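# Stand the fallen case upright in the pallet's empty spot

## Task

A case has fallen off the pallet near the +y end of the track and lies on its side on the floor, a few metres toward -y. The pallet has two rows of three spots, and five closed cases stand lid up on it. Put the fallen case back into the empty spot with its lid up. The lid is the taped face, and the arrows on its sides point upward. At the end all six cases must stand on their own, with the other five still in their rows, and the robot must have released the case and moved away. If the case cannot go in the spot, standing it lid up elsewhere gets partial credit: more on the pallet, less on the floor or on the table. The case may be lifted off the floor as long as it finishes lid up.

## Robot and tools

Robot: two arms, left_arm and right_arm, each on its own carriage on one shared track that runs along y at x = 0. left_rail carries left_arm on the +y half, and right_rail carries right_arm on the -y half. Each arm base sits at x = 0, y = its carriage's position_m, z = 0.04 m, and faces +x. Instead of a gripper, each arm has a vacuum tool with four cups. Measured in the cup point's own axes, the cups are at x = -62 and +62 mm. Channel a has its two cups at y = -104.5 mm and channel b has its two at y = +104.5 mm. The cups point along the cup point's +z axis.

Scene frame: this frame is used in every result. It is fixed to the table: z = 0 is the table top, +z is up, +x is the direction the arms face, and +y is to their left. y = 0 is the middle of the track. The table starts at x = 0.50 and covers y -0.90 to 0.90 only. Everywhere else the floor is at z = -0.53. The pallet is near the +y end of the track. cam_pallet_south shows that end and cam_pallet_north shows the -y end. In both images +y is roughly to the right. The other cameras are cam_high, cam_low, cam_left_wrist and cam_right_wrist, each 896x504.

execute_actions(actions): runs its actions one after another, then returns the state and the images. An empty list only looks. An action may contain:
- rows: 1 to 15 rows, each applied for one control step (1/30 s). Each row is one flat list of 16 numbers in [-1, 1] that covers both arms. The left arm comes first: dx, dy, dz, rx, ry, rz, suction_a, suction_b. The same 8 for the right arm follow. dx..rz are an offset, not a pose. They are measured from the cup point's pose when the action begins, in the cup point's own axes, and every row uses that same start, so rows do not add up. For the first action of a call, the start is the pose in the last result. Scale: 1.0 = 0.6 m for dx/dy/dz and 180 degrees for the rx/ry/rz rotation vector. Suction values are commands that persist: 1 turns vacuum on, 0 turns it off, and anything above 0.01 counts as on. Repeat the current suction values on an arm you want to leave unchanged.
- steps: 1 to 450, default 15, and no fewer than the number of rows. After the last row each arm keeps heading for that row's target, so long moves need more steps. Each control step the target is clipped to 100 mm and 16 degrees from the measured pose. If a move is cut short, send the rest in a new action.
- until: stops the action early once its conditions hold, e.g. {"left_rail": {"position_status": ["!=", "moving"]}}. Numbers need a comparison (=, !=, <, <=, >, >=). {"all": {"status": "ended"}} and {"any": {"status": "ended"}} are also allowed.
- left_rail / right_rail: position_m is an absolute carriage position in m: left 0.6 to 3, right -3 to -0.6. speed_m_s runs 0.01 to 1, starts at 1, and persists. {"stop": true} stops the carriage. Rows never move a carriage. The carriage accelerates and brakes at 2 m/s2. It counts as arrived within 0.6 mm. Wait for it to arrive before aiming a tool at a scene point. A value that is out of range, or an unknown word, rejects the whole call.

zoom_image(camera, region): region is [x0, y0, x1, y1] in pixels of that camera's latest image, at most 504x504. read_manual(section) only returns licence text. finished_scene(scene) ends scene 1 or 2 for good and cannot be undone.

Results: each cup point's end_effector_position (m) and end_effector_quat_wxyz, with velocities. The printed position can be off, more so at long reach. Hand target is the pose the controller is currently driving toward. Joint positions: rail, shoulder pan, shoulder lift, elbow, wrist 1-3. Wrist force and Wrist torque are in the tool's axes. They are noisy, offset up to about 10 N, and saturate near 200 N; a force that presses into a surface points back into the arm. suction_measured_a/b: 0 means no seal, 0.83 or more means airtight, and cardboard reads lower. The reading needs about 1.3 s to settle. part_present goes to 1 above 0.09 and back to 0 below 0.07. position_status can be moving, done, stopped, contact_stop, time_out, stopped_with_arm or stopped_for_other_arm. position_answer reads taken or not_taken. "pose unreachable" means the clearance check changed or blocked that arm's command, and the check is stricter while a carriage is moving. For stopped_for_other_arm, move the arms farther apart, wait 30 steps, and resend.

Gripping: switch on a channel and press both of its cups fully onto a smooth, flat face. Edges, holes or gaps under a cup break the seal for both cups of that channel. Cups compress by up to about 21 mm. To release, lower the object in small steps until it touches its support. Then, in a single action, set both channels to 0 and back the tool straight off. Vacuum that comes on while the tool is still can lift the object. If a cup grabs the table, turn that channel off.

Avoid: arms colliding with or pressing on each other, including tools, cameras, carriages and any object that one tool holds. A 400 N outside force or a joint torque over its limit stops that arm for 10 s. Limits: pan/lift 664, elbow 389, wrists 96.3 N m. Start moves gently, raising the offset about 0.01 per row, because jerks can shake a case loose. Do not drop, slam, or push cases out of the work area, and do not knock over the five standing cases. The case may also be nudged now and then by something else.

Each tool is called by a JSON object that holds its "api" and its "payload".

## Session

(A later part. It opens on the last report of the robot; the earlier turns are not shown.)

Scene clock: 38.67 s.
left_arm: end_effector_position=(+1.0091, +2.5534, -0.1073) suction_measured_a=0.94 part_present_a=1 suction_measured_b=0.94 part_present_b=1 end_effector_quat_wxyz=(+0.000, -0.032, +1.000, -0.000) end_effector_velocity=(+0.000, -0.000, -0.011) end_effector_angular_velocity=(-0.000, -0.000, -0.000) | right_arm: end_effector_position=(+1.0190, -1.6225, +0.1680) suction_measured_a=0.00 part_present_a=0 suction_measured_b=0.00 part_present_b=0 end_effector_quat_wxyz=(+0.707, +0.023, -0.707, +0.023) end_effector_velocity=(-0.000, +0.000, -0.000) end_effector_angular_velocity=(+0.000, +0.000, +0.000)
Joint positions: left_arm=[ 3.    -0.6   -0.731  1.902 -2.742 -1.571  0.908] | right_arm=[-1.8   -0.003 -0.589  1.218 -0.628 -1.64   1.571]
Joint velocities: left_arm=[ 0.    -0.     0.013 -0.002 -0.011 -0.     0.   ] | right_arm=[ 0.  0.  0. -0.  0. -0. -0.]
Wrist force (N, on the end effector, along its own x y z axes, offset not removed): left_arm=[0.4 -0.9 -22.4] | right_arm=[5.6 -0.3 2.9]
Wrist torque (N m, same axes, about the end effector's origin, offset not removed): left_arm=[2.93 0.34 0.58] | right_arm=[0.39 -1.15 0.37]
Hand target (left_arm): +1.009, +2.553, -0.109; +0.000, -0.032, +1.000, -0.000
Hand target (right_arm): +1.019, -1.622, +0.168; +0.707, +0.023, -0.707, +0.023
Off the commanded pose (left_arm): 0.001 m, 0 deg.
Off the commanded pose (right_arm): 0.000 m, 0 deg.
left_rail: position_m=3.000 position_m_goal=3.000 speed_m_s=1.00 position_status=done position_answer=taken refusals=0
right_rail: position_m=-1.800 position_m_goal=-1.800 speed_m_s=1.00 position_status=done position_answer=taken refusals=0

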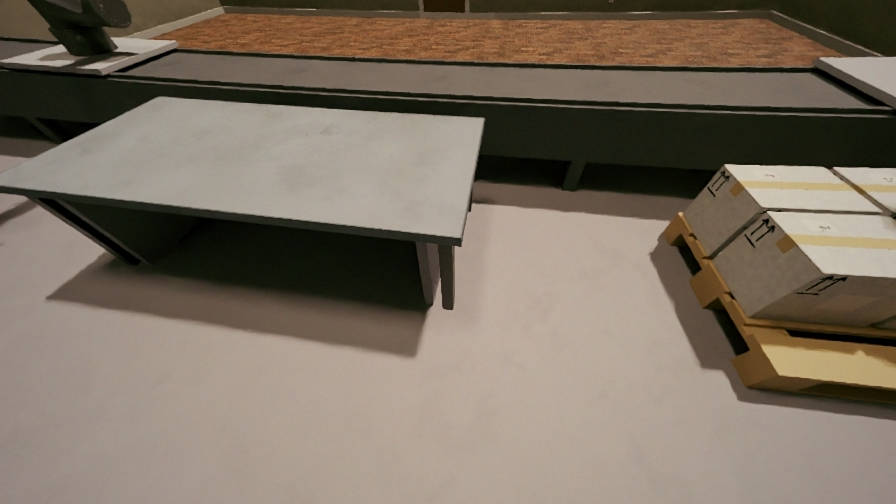

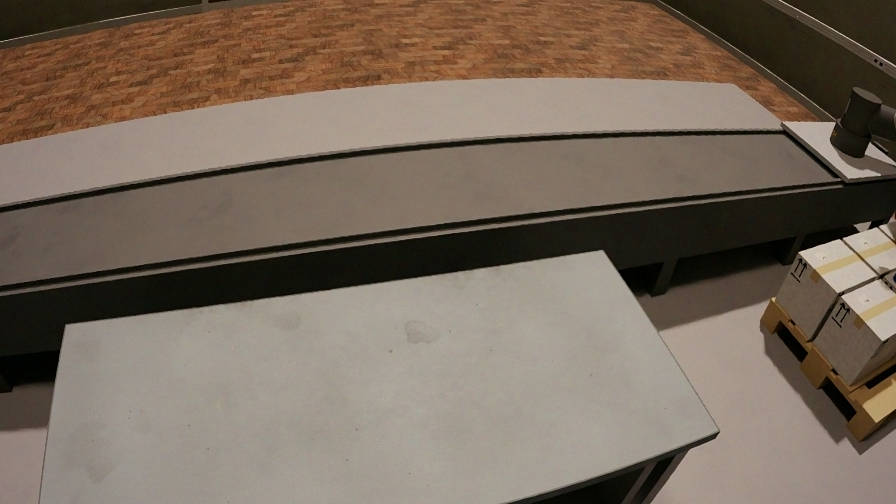

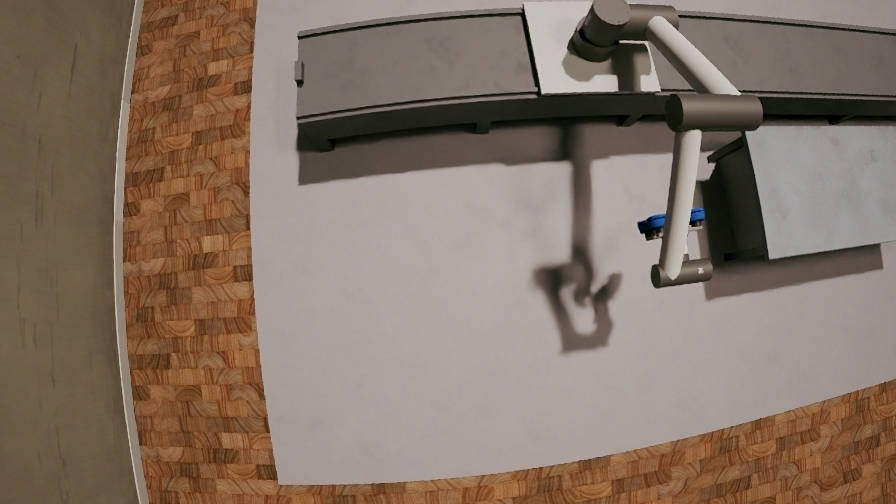

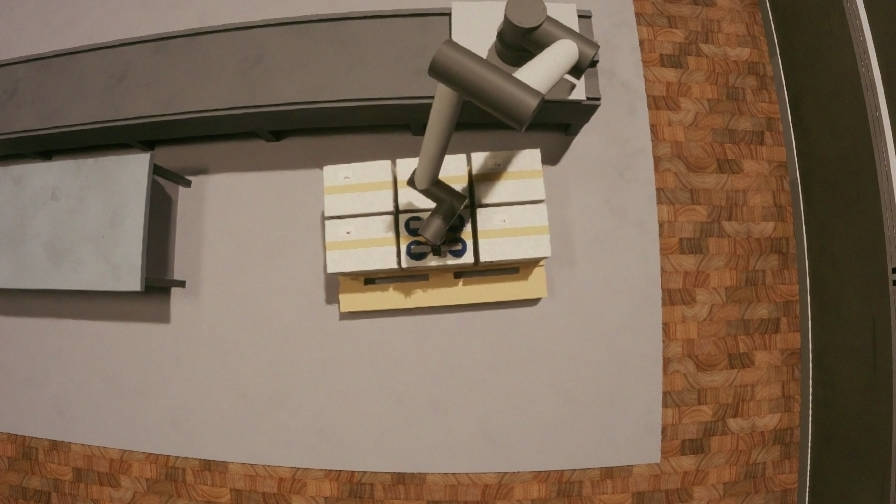

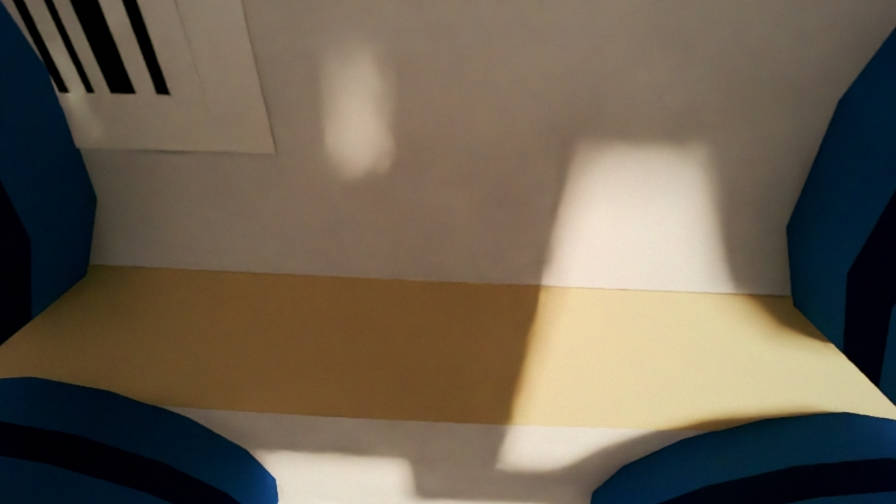

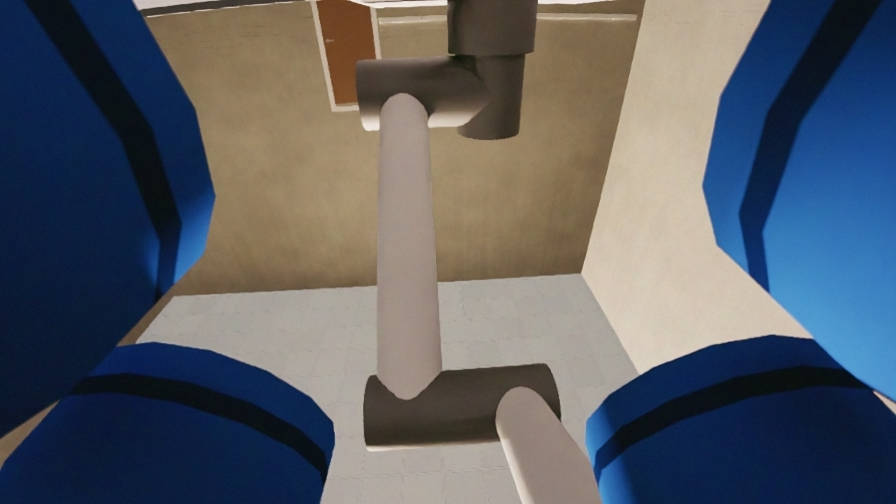

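{"api": "zoom_image", "payload": {"camera": "cam_high", "region": [836, 290, 896, 350]}}

{"api": "execute_actions", "payload": {"actions": [{"rows":[
[0,0,0.005,0,0,0,1,1, 0,0,0,0,0,0,0,0],
[0,0,0.008,0,0,0,1,1, 0,0,0,0,0,0,0,0]],"steps":9}]}}

{"api": "zoom_image", "payload": {"camera": "cam_high", "region": [836, 290, 896, 350]}}

Region (836, 290, 896, 350) of cam_high's 896x504 image, scaled by 8.400, with more detail than that image has.

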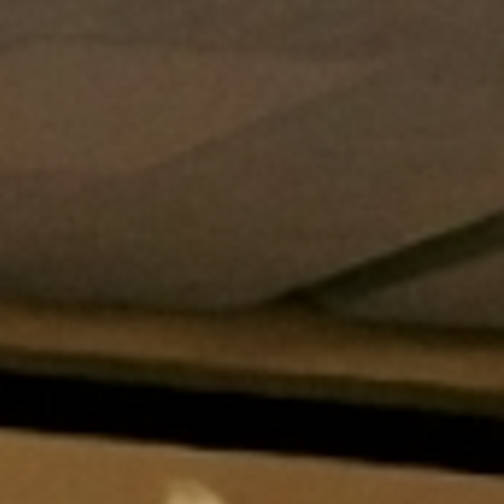

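Scene clock: 39.27 s.
left_arm: end_effector_position=(+1.0091, +2.5534, -0.1115) suction_measured_a=0.94 part_present_a=1 suction_measured_b=0.94 part_present_b=1 end_effector_quat_wxyz=(+0.000, -0.032, +1.000, -0.000) end_effector_velocity=(+0.000, -0.000, -0.004) end_effector_angular_velocity=(-0.000, -0.000, -0.000) | right_arm: end_effector_position=(+1.0190, -1.6225, +0.1680) suction_measured_a=0.00 part_present_a=0 suction_measured_b=0.00 part_present_b=0 end_effector_quat_wxyz=(+0.707, +0.023, -0.707, +0.023) end_effector_velocity=(-0.000, +0.000, +0.000) end_effector_angular_velocity=(-0.000, -0.000, -0.000)
Joint positions: left_arm=[ 3.    -0.6   -0.727  1.901 -2.746 -1.571  0.908] | right_arm=[-1.8   -0.003 -0.589  1.218 -0.628 -1.64   1.571]
Joint velocities: left_arm=[ 0.     0.     0.005 -0.001 -0.004  0.     0.   ] | right_arm=[ 0.  0. -0. -0.  0.  0.  0.]
Wrist force (N, on the end effector, along its own x y z axes, offset not removed): left_arm=[2.1 -2.0 -21.5] | right_arm=[0.7 -0.8 -0.1]
Wrist torque (N m, same axes, about the end effector's origin, offset not removed): left_arm=[2.89 0.21 0.65] | right_arm=[0.08 -0.44 0.39]
Hand target (left_arm): +1.009, +2.553, -0.112; +0.000, -0.032, +1.000, -0.000
Hand target (right_arm): +1.019, -1.622, +0.168; +0.707, +0.023, -0.707, +0.023
Off the commanded pose (left_arm): 0.001 m, 0 deg.
Off the commanded pose (right_arm): 0.000 m, 0 deg.
left_rail: position_m=3.000 position_m_goal=3.000 speed_m_s=1.00 position_status=done position_answer=taken refusals=0
right_rail: position_m=-1.800 position_m_goal=-1.800 speed_m_s=1.00 position_status=done position_answer=taken refusals=0

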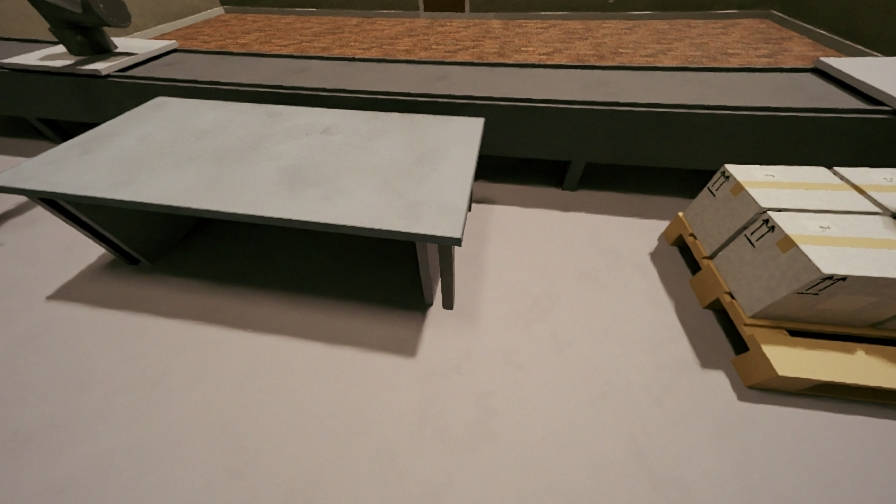

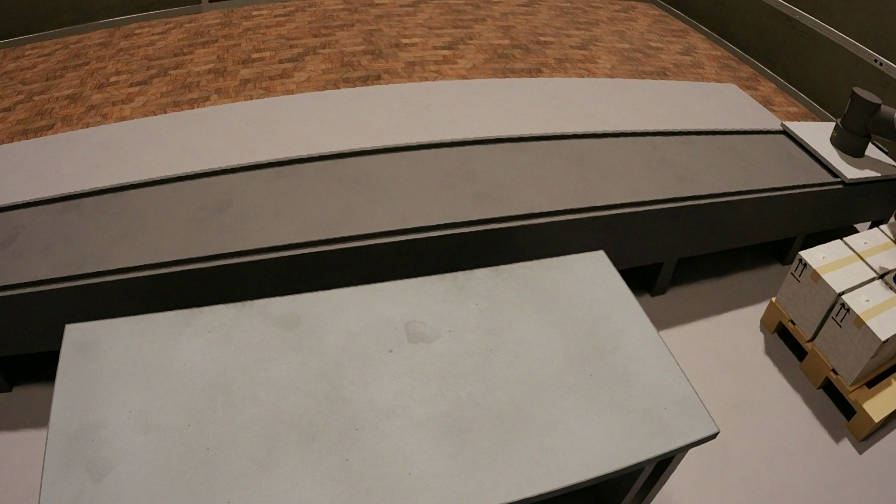

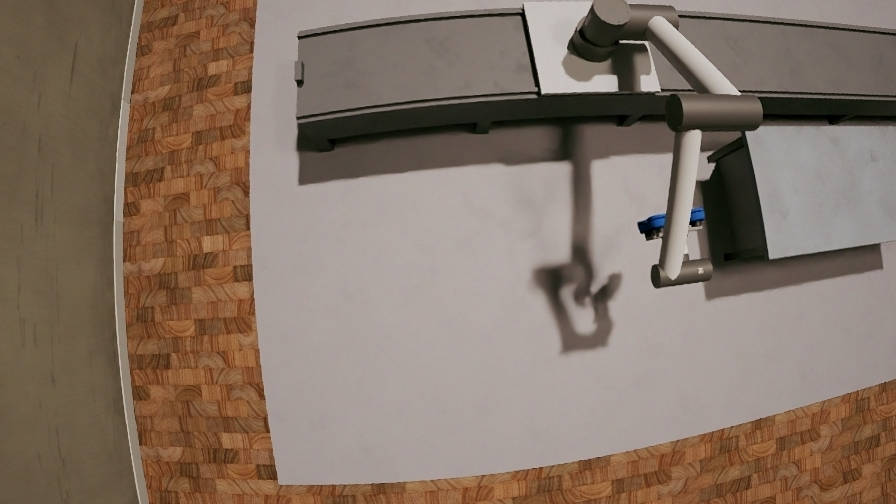

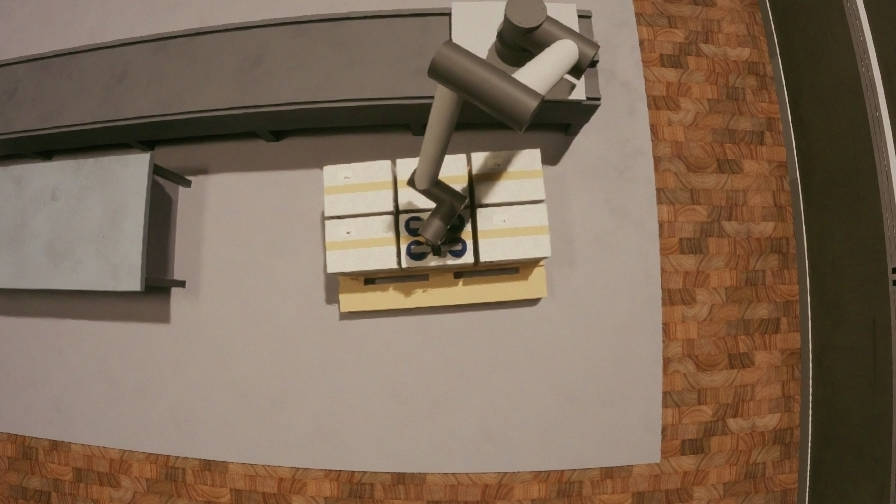

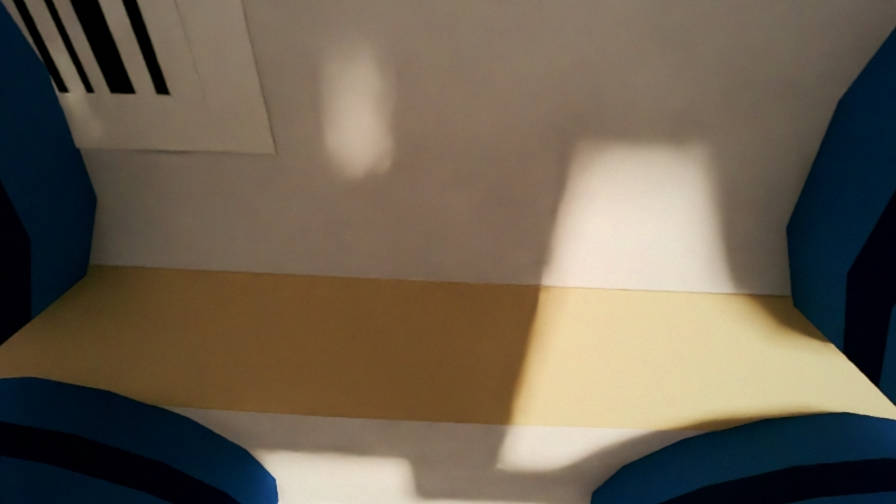

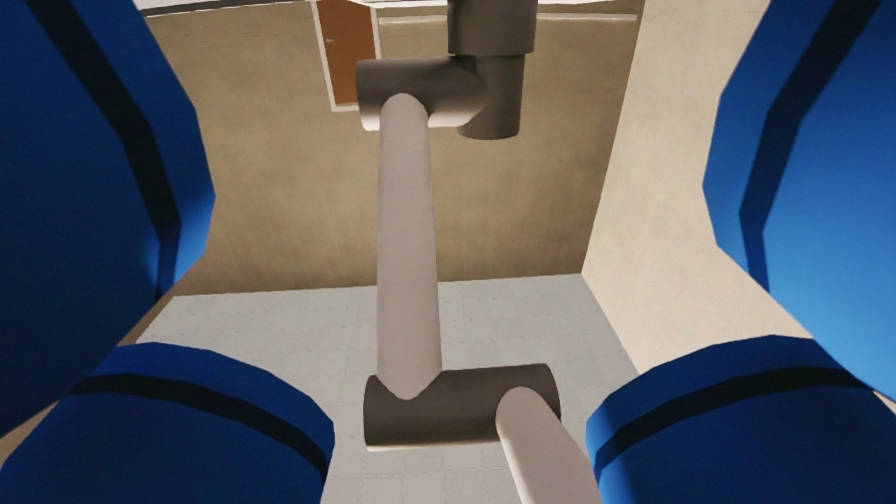

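Region (836, 290, 896, 350) of cam_high's 896x504 image, scaled by 8.400, with more detail than that image has.

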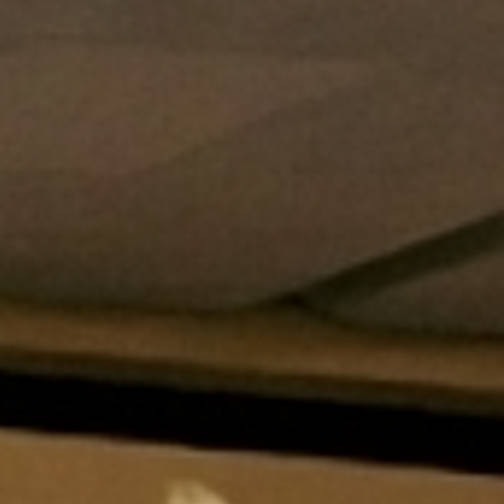

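{"api": "execute_actions", "payload": {"actions": [{"rows":[
[0,0,0.0045,0,0,0,1,1, 0,0,0,0,0,0,0,0]],"steps":8}]}}

Scene clock: 39.63 s.
left_arm: end_effector_position=(+1.0091, +2.5534, -0.1138) suction_measured_a=0.94 part_present_a=1 suction_measured_b=0.94 part_present_b=1 end_effector_quat_wxyz=(+0.000, -0.032, +1.000, -0.000) end_effector_velocity=(+0.000, -0.000, -0.003) end_effector_angular_velocity=(-0.000, -0.000, -0.000) | right_arm: end_effector_position=(+1.0190, -1.6225, +0.1680) suction_measured_a=0.00 part_present_a=0 suction_measured_b=0.00 part_present_b=0 end_effector_quat_wxyz=(+0.707, +0.023, -0.707, +0.023) end_effector_velocity=(-0.000, -0.000, -0.000) end_effector_angular_velocity=(+0.000, +0.000, +0.000)
Joint positions: left_arm=[ 3.    -0.6   -0.724  1.901 -2.748 -1.571  0.908] | right_arm=[-1.8   -0.003 -0.589  1.218 -0.628 -1.64   1.571]
Joint velocities: left_arm=[ 0.     0.     0.004 -0.001 -0.003  0.     0.   ] | right_arm=[ 0. -0.  0. -0.  0. -0. -0.]
Wrist force (N, on the end effector, along its own x y z axes, offset not removed): left_arm=[4.3 -2.1 -23.5] | right_arm=[3.5 -3.5 -0.6]
Wrist torque (N m, same axes, about the end effector's origin, offset not removed): left_arm=[2.82 -0.19 0.54] | right_arm=[-0.08 -0.79 0.33]
Hand target (left_arm): +1.009, +2.553, -0.114; +0.000, -0.032, +1.000, -0.000
Hand target (right_arm): +1.019, -1.622, +0.168; +0.707, +0.023, -0.707, +0.023
Off the commanded pose (left_arm): 0.000 m, 0 deg.
Off the commanded pose (right_arm): 0.000 m, 0 deg.
left_rail: position_m=3.000 position_m_goal=3.000 speed_m_s=1.00 position_status=done position_answer=taken refusals=0
right_rail: position_m=-1.800 position_m_goal=-1.800 speed_m_s=1.00 position_status=done position_answer=taken refusals=0

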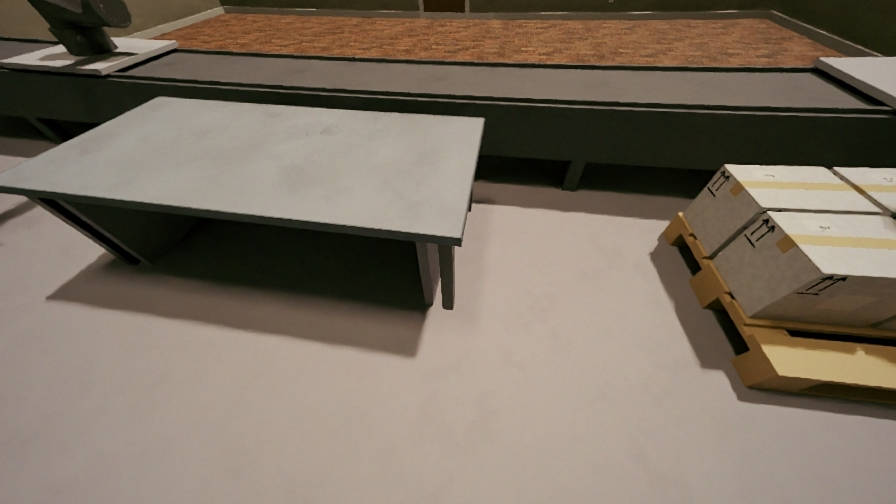

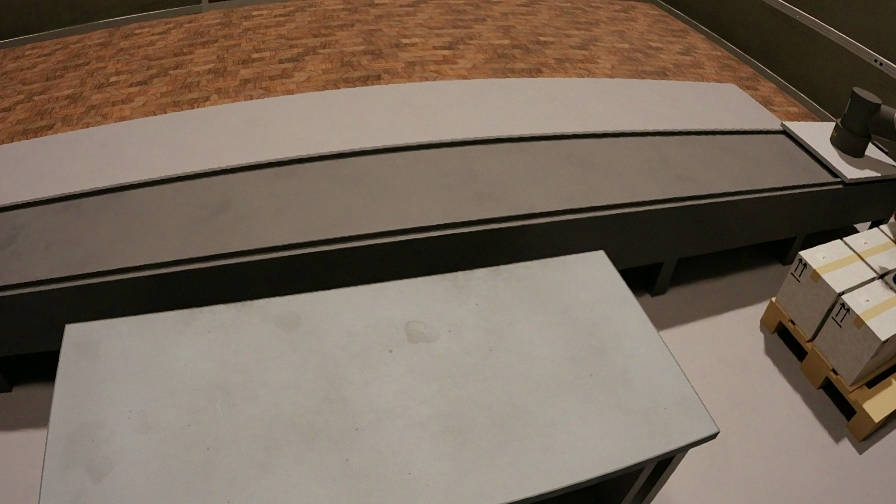

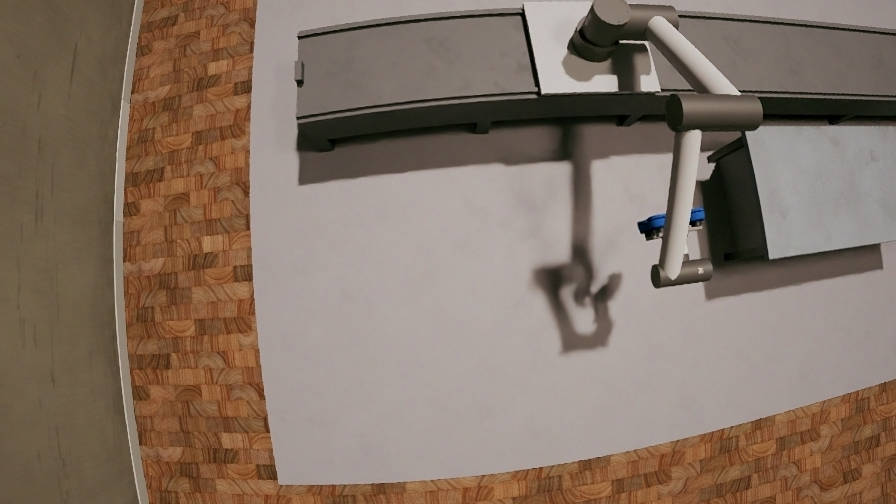

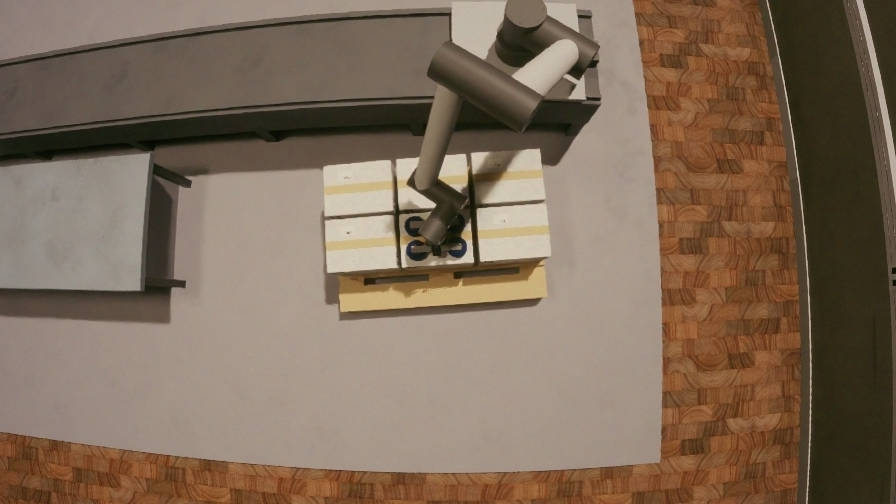

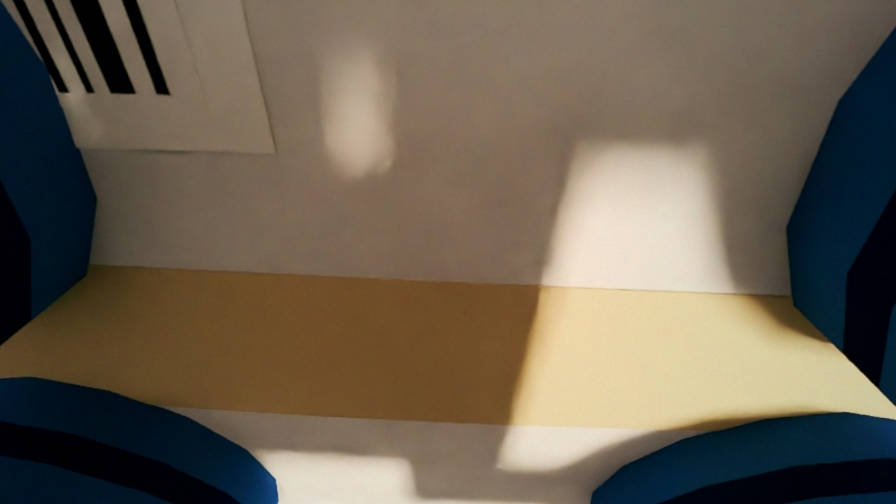

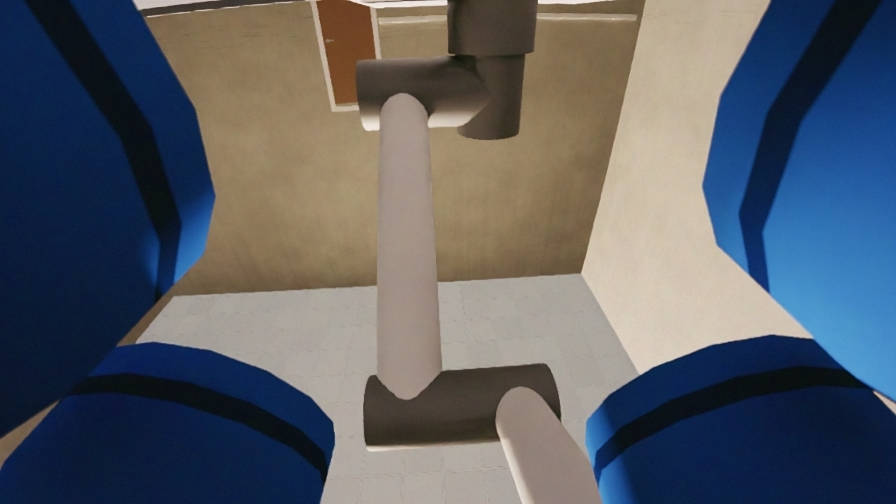

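{"api": "execute_actions", "payload": {"actions": [{"rows":[
[0,0,0.004,0,0,0,1,1, 0,0,0,0,0,0,0,0]],"steps":8}]}}

Scene clock: 40.00 s.
left_arm: end_effector_position=(+1.0091, +2.5534, -0.1158) suction_measured_a=0.94 part_present_a=1 suction_measured_b=0.94 part_present_b=1 end_effector_quat_wxyz=(+0.000, -0.032, +1.000, -0.000) end_effector_velocity=(+0.000, -0.000, -0.003) end_effector_angular_velocity=(-0.000, -0.000, +0.000) | right_arm: end_effector_position=(+1.0190, -1.6225, +0.1680) suction_measured_a=0.00 part_present_a=0 suction_measured_b=0.00 part_present_b=0 end_effector_quat_wxyz=(+0.707, +0.023, -0.707, +0.023) end_effector_velocity=(-0.000, +0.000, -0.000) end_effector_angular_velocity=(-0.000, +0.000, +0.000)
Joint positions: left_arm=[ 3.    -0.6   -0.722  1.9   -2.75  -1.571  0.908] | right_arm=[-1.8   -0.003 -0.589  1.218 -0.628 -1.64   1.571]
Joint velocities: left_arm=[ 0.     0.     0.003 -0.001 -0.003  0.    -0.   ] | right_arm=[ 0.  0.  0. -0. -0. -0.  0.]
Wrist force (N, on the end effector, along its own x y z axes, offset not removed): left_arm=[1.5 -1.6 -22.1] | right_arm=[2.5 1.2 -2.4]
Wrist torque (N m, same axes, about the end effector's origin, offset not removed): left_arm=[2.90 0.30 0.60] | right_arm=[0.48 -0.83 0.33]
Hand target (left_arm): +1.009, +2.553, -0.116; +0.000, -0.032, +1.000, -0.000
Hand target (right_arm): +1.019, -1.622, +0.168; +0.707, +0.023, -0.707, +0.023
Off the commanded pose (left_arm): 0.000 m, 0 deg.
Off the commanded pose (right_arm): 0.000 m, 0 deg.
left_rail: position_m=3.000 position_m_goal=3.000 speed_m_s=1.00 position_status=done position_answer=taken refusals=0
right_rail: position_m=-1.800 position_m_goal=-1.800 speed_m_s=1.00 position_status=done position_answer=taken refusals=0

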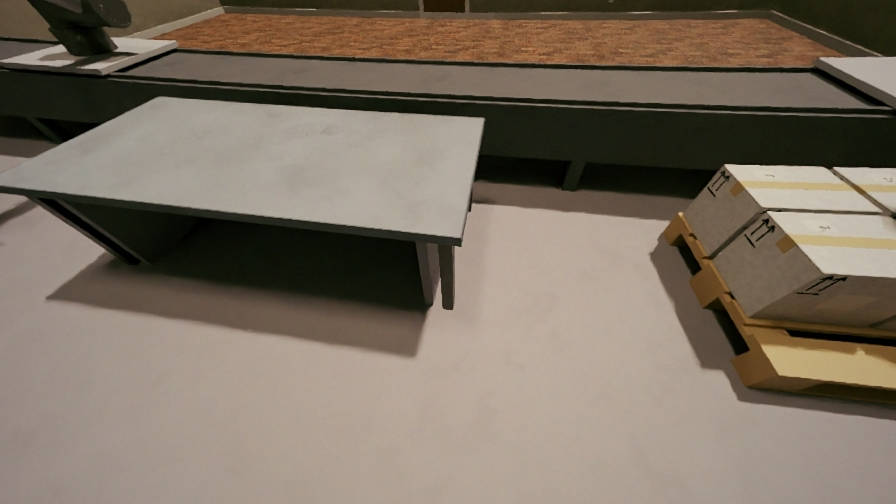

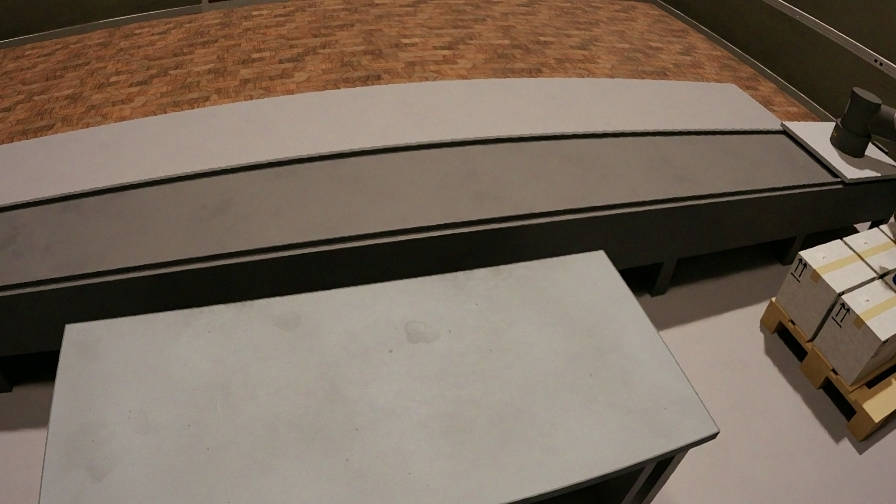

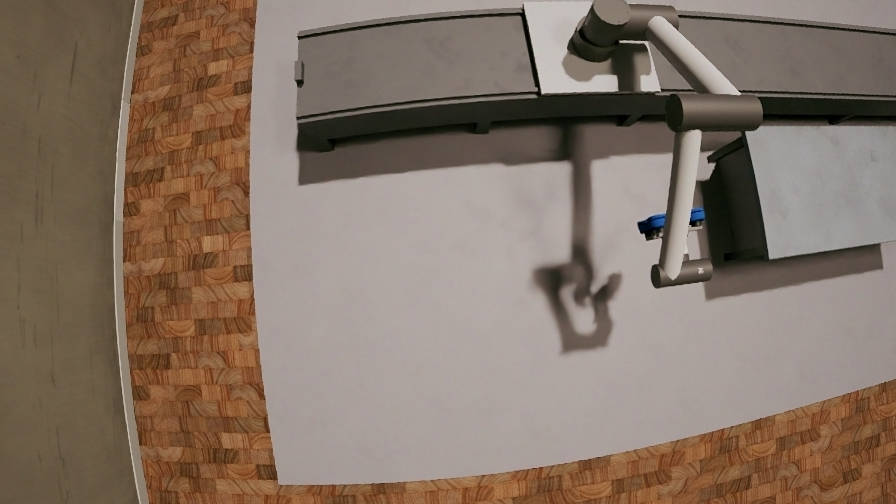

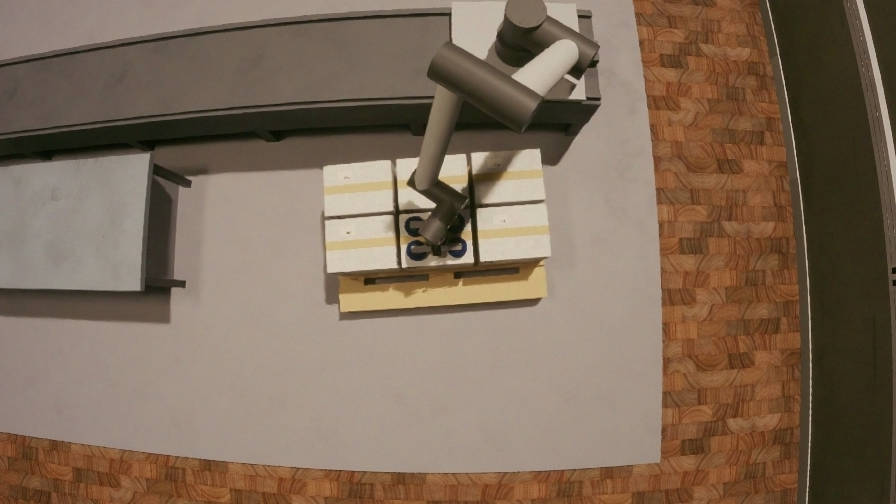

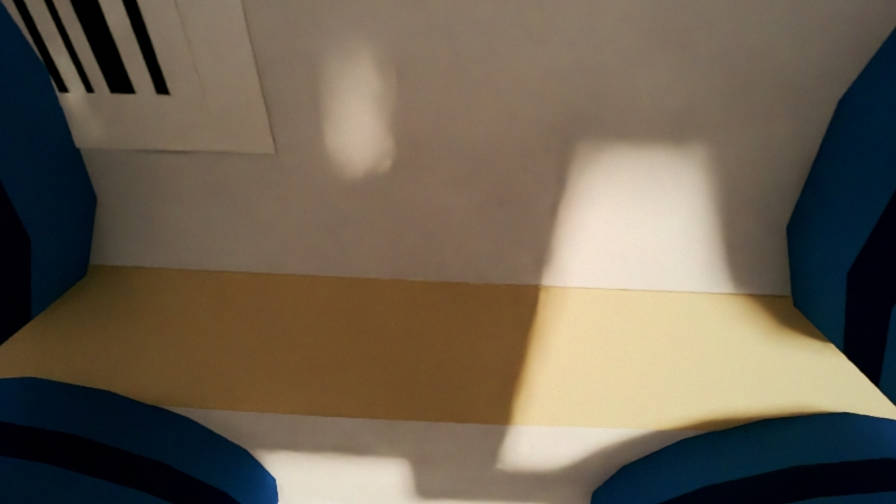

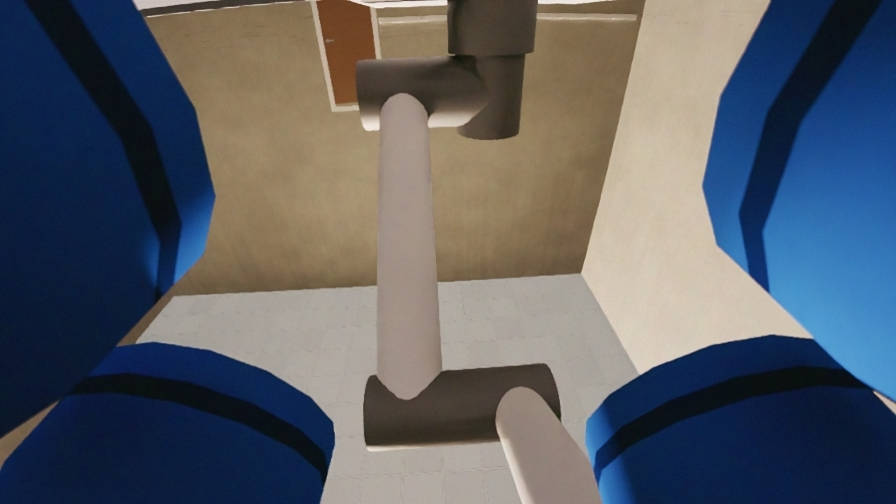

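{"api": "execute_actions", "payload": {"actions": []}}

Scene clock: 41.37 s.
left_arm: end_effector_position=(+1.0091, +2.5534, -0.1162) suction_measured_a=0.94 part_present_a=1 suction_measured_b=0.94 part_present_b=1 end_effector_quat_wxyz=(+0.000, -0.032, +1.000, -0.000) end_effector_velocity=(-0.000, +0.000, -0.000) end_effector_angular_velocity=(+0.000, +0.000, -0.000) | right_arm: end_effector_position=(+1.0190, -1.6225, +0.1680) suction_measured_a=0.00 part_present_a=0 suction_measured_b=0.00 part_present_b=0 end_effector_quat_wxyz=(+0.707, +0.023, -0.707, +0.023) end_effector_velocity=(-0.000, +0.000, +0.000) end_effector_angular_velocity=(+0.000, -0.000, +0.000)
Joint positions: left_arm=[ 3.    -0.6   -0.721  1.9   -2.751 -1.571  0.908] | right_arm=[-1.8   -0.003 -0.589  1.218 -0.628 -1.64   1.571]
Joint velocities: left_arm=[ 0.  0.  0. -0. -0. -0.  0.] | right_arm=[ 0.  0. -0.  0.  0. -0. -0.]
Wrist force (N, on the end effector, along its own x y z axes, offset not removed): left_arm=[5.6 8.4 -61.3] | right_arm=[5.6 2.0 -1.2]
Wrist torque (N m, same axes, about the end effector's origin, offset not removed): left_arm=[5.68 3.80 1.80] | right_arm=[0.58 -1.07 0.24]
Hand target (left_arm): +1.009, +2.553, -0.116; +0.000, -0.032, +1.000, -0.000
Hand target (right_arm): +1.019, -1.622, +0.168; +0.707, +0.023, -0.707, +0.023
Off the commanded pose (left_arm): 0.000 m, 0 deg.
Off the commanded pose (right_arm): 0.000 m, 0 deg.
left_rail: position_m=3.000 position_m_goal=3.000 speed_m_s=1.00 position_status=done position_answer=taken refusals=0
right_rail: position_m=-1.800 position_m_goal=-1.800 speed_m_s=1.00 position_status=done position_answer=taken refusals=0

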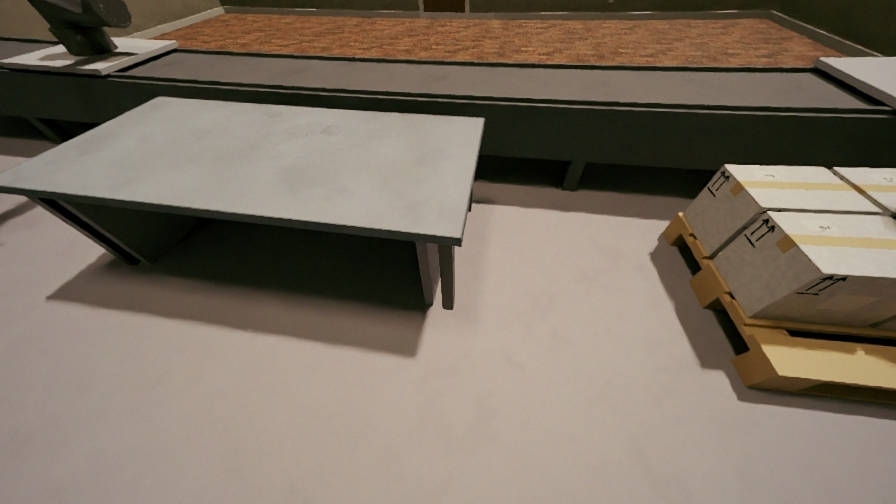

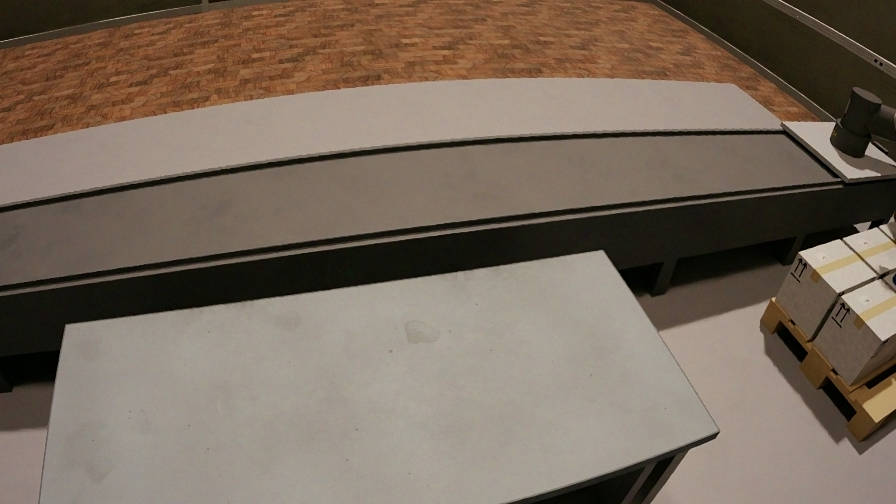

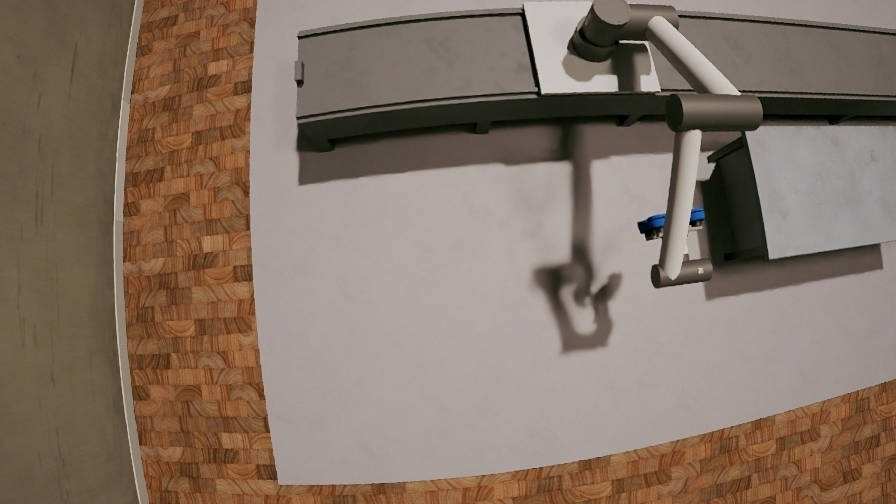

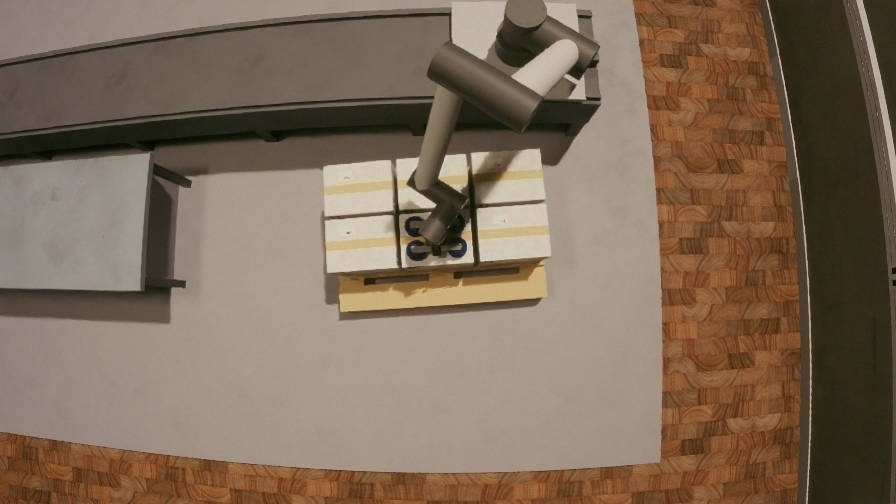

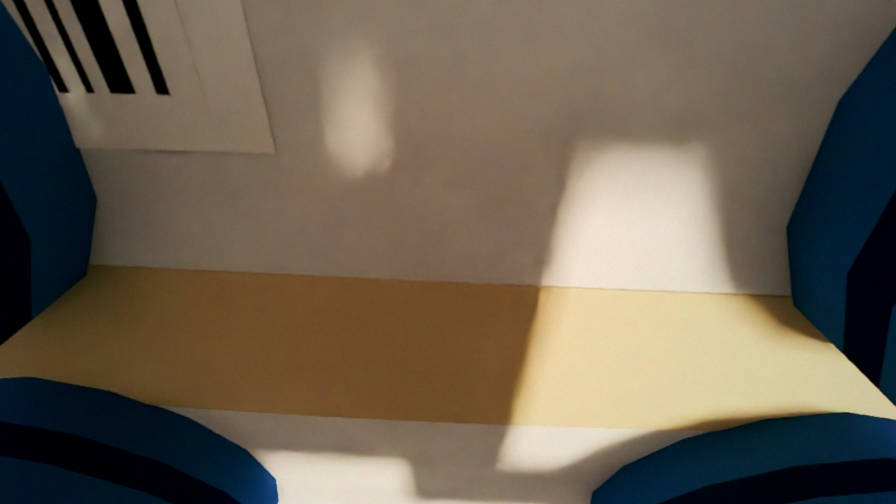

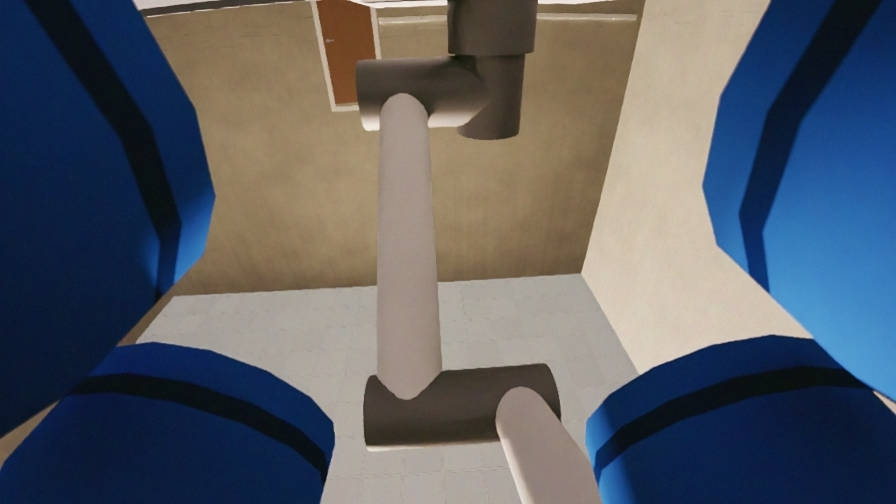

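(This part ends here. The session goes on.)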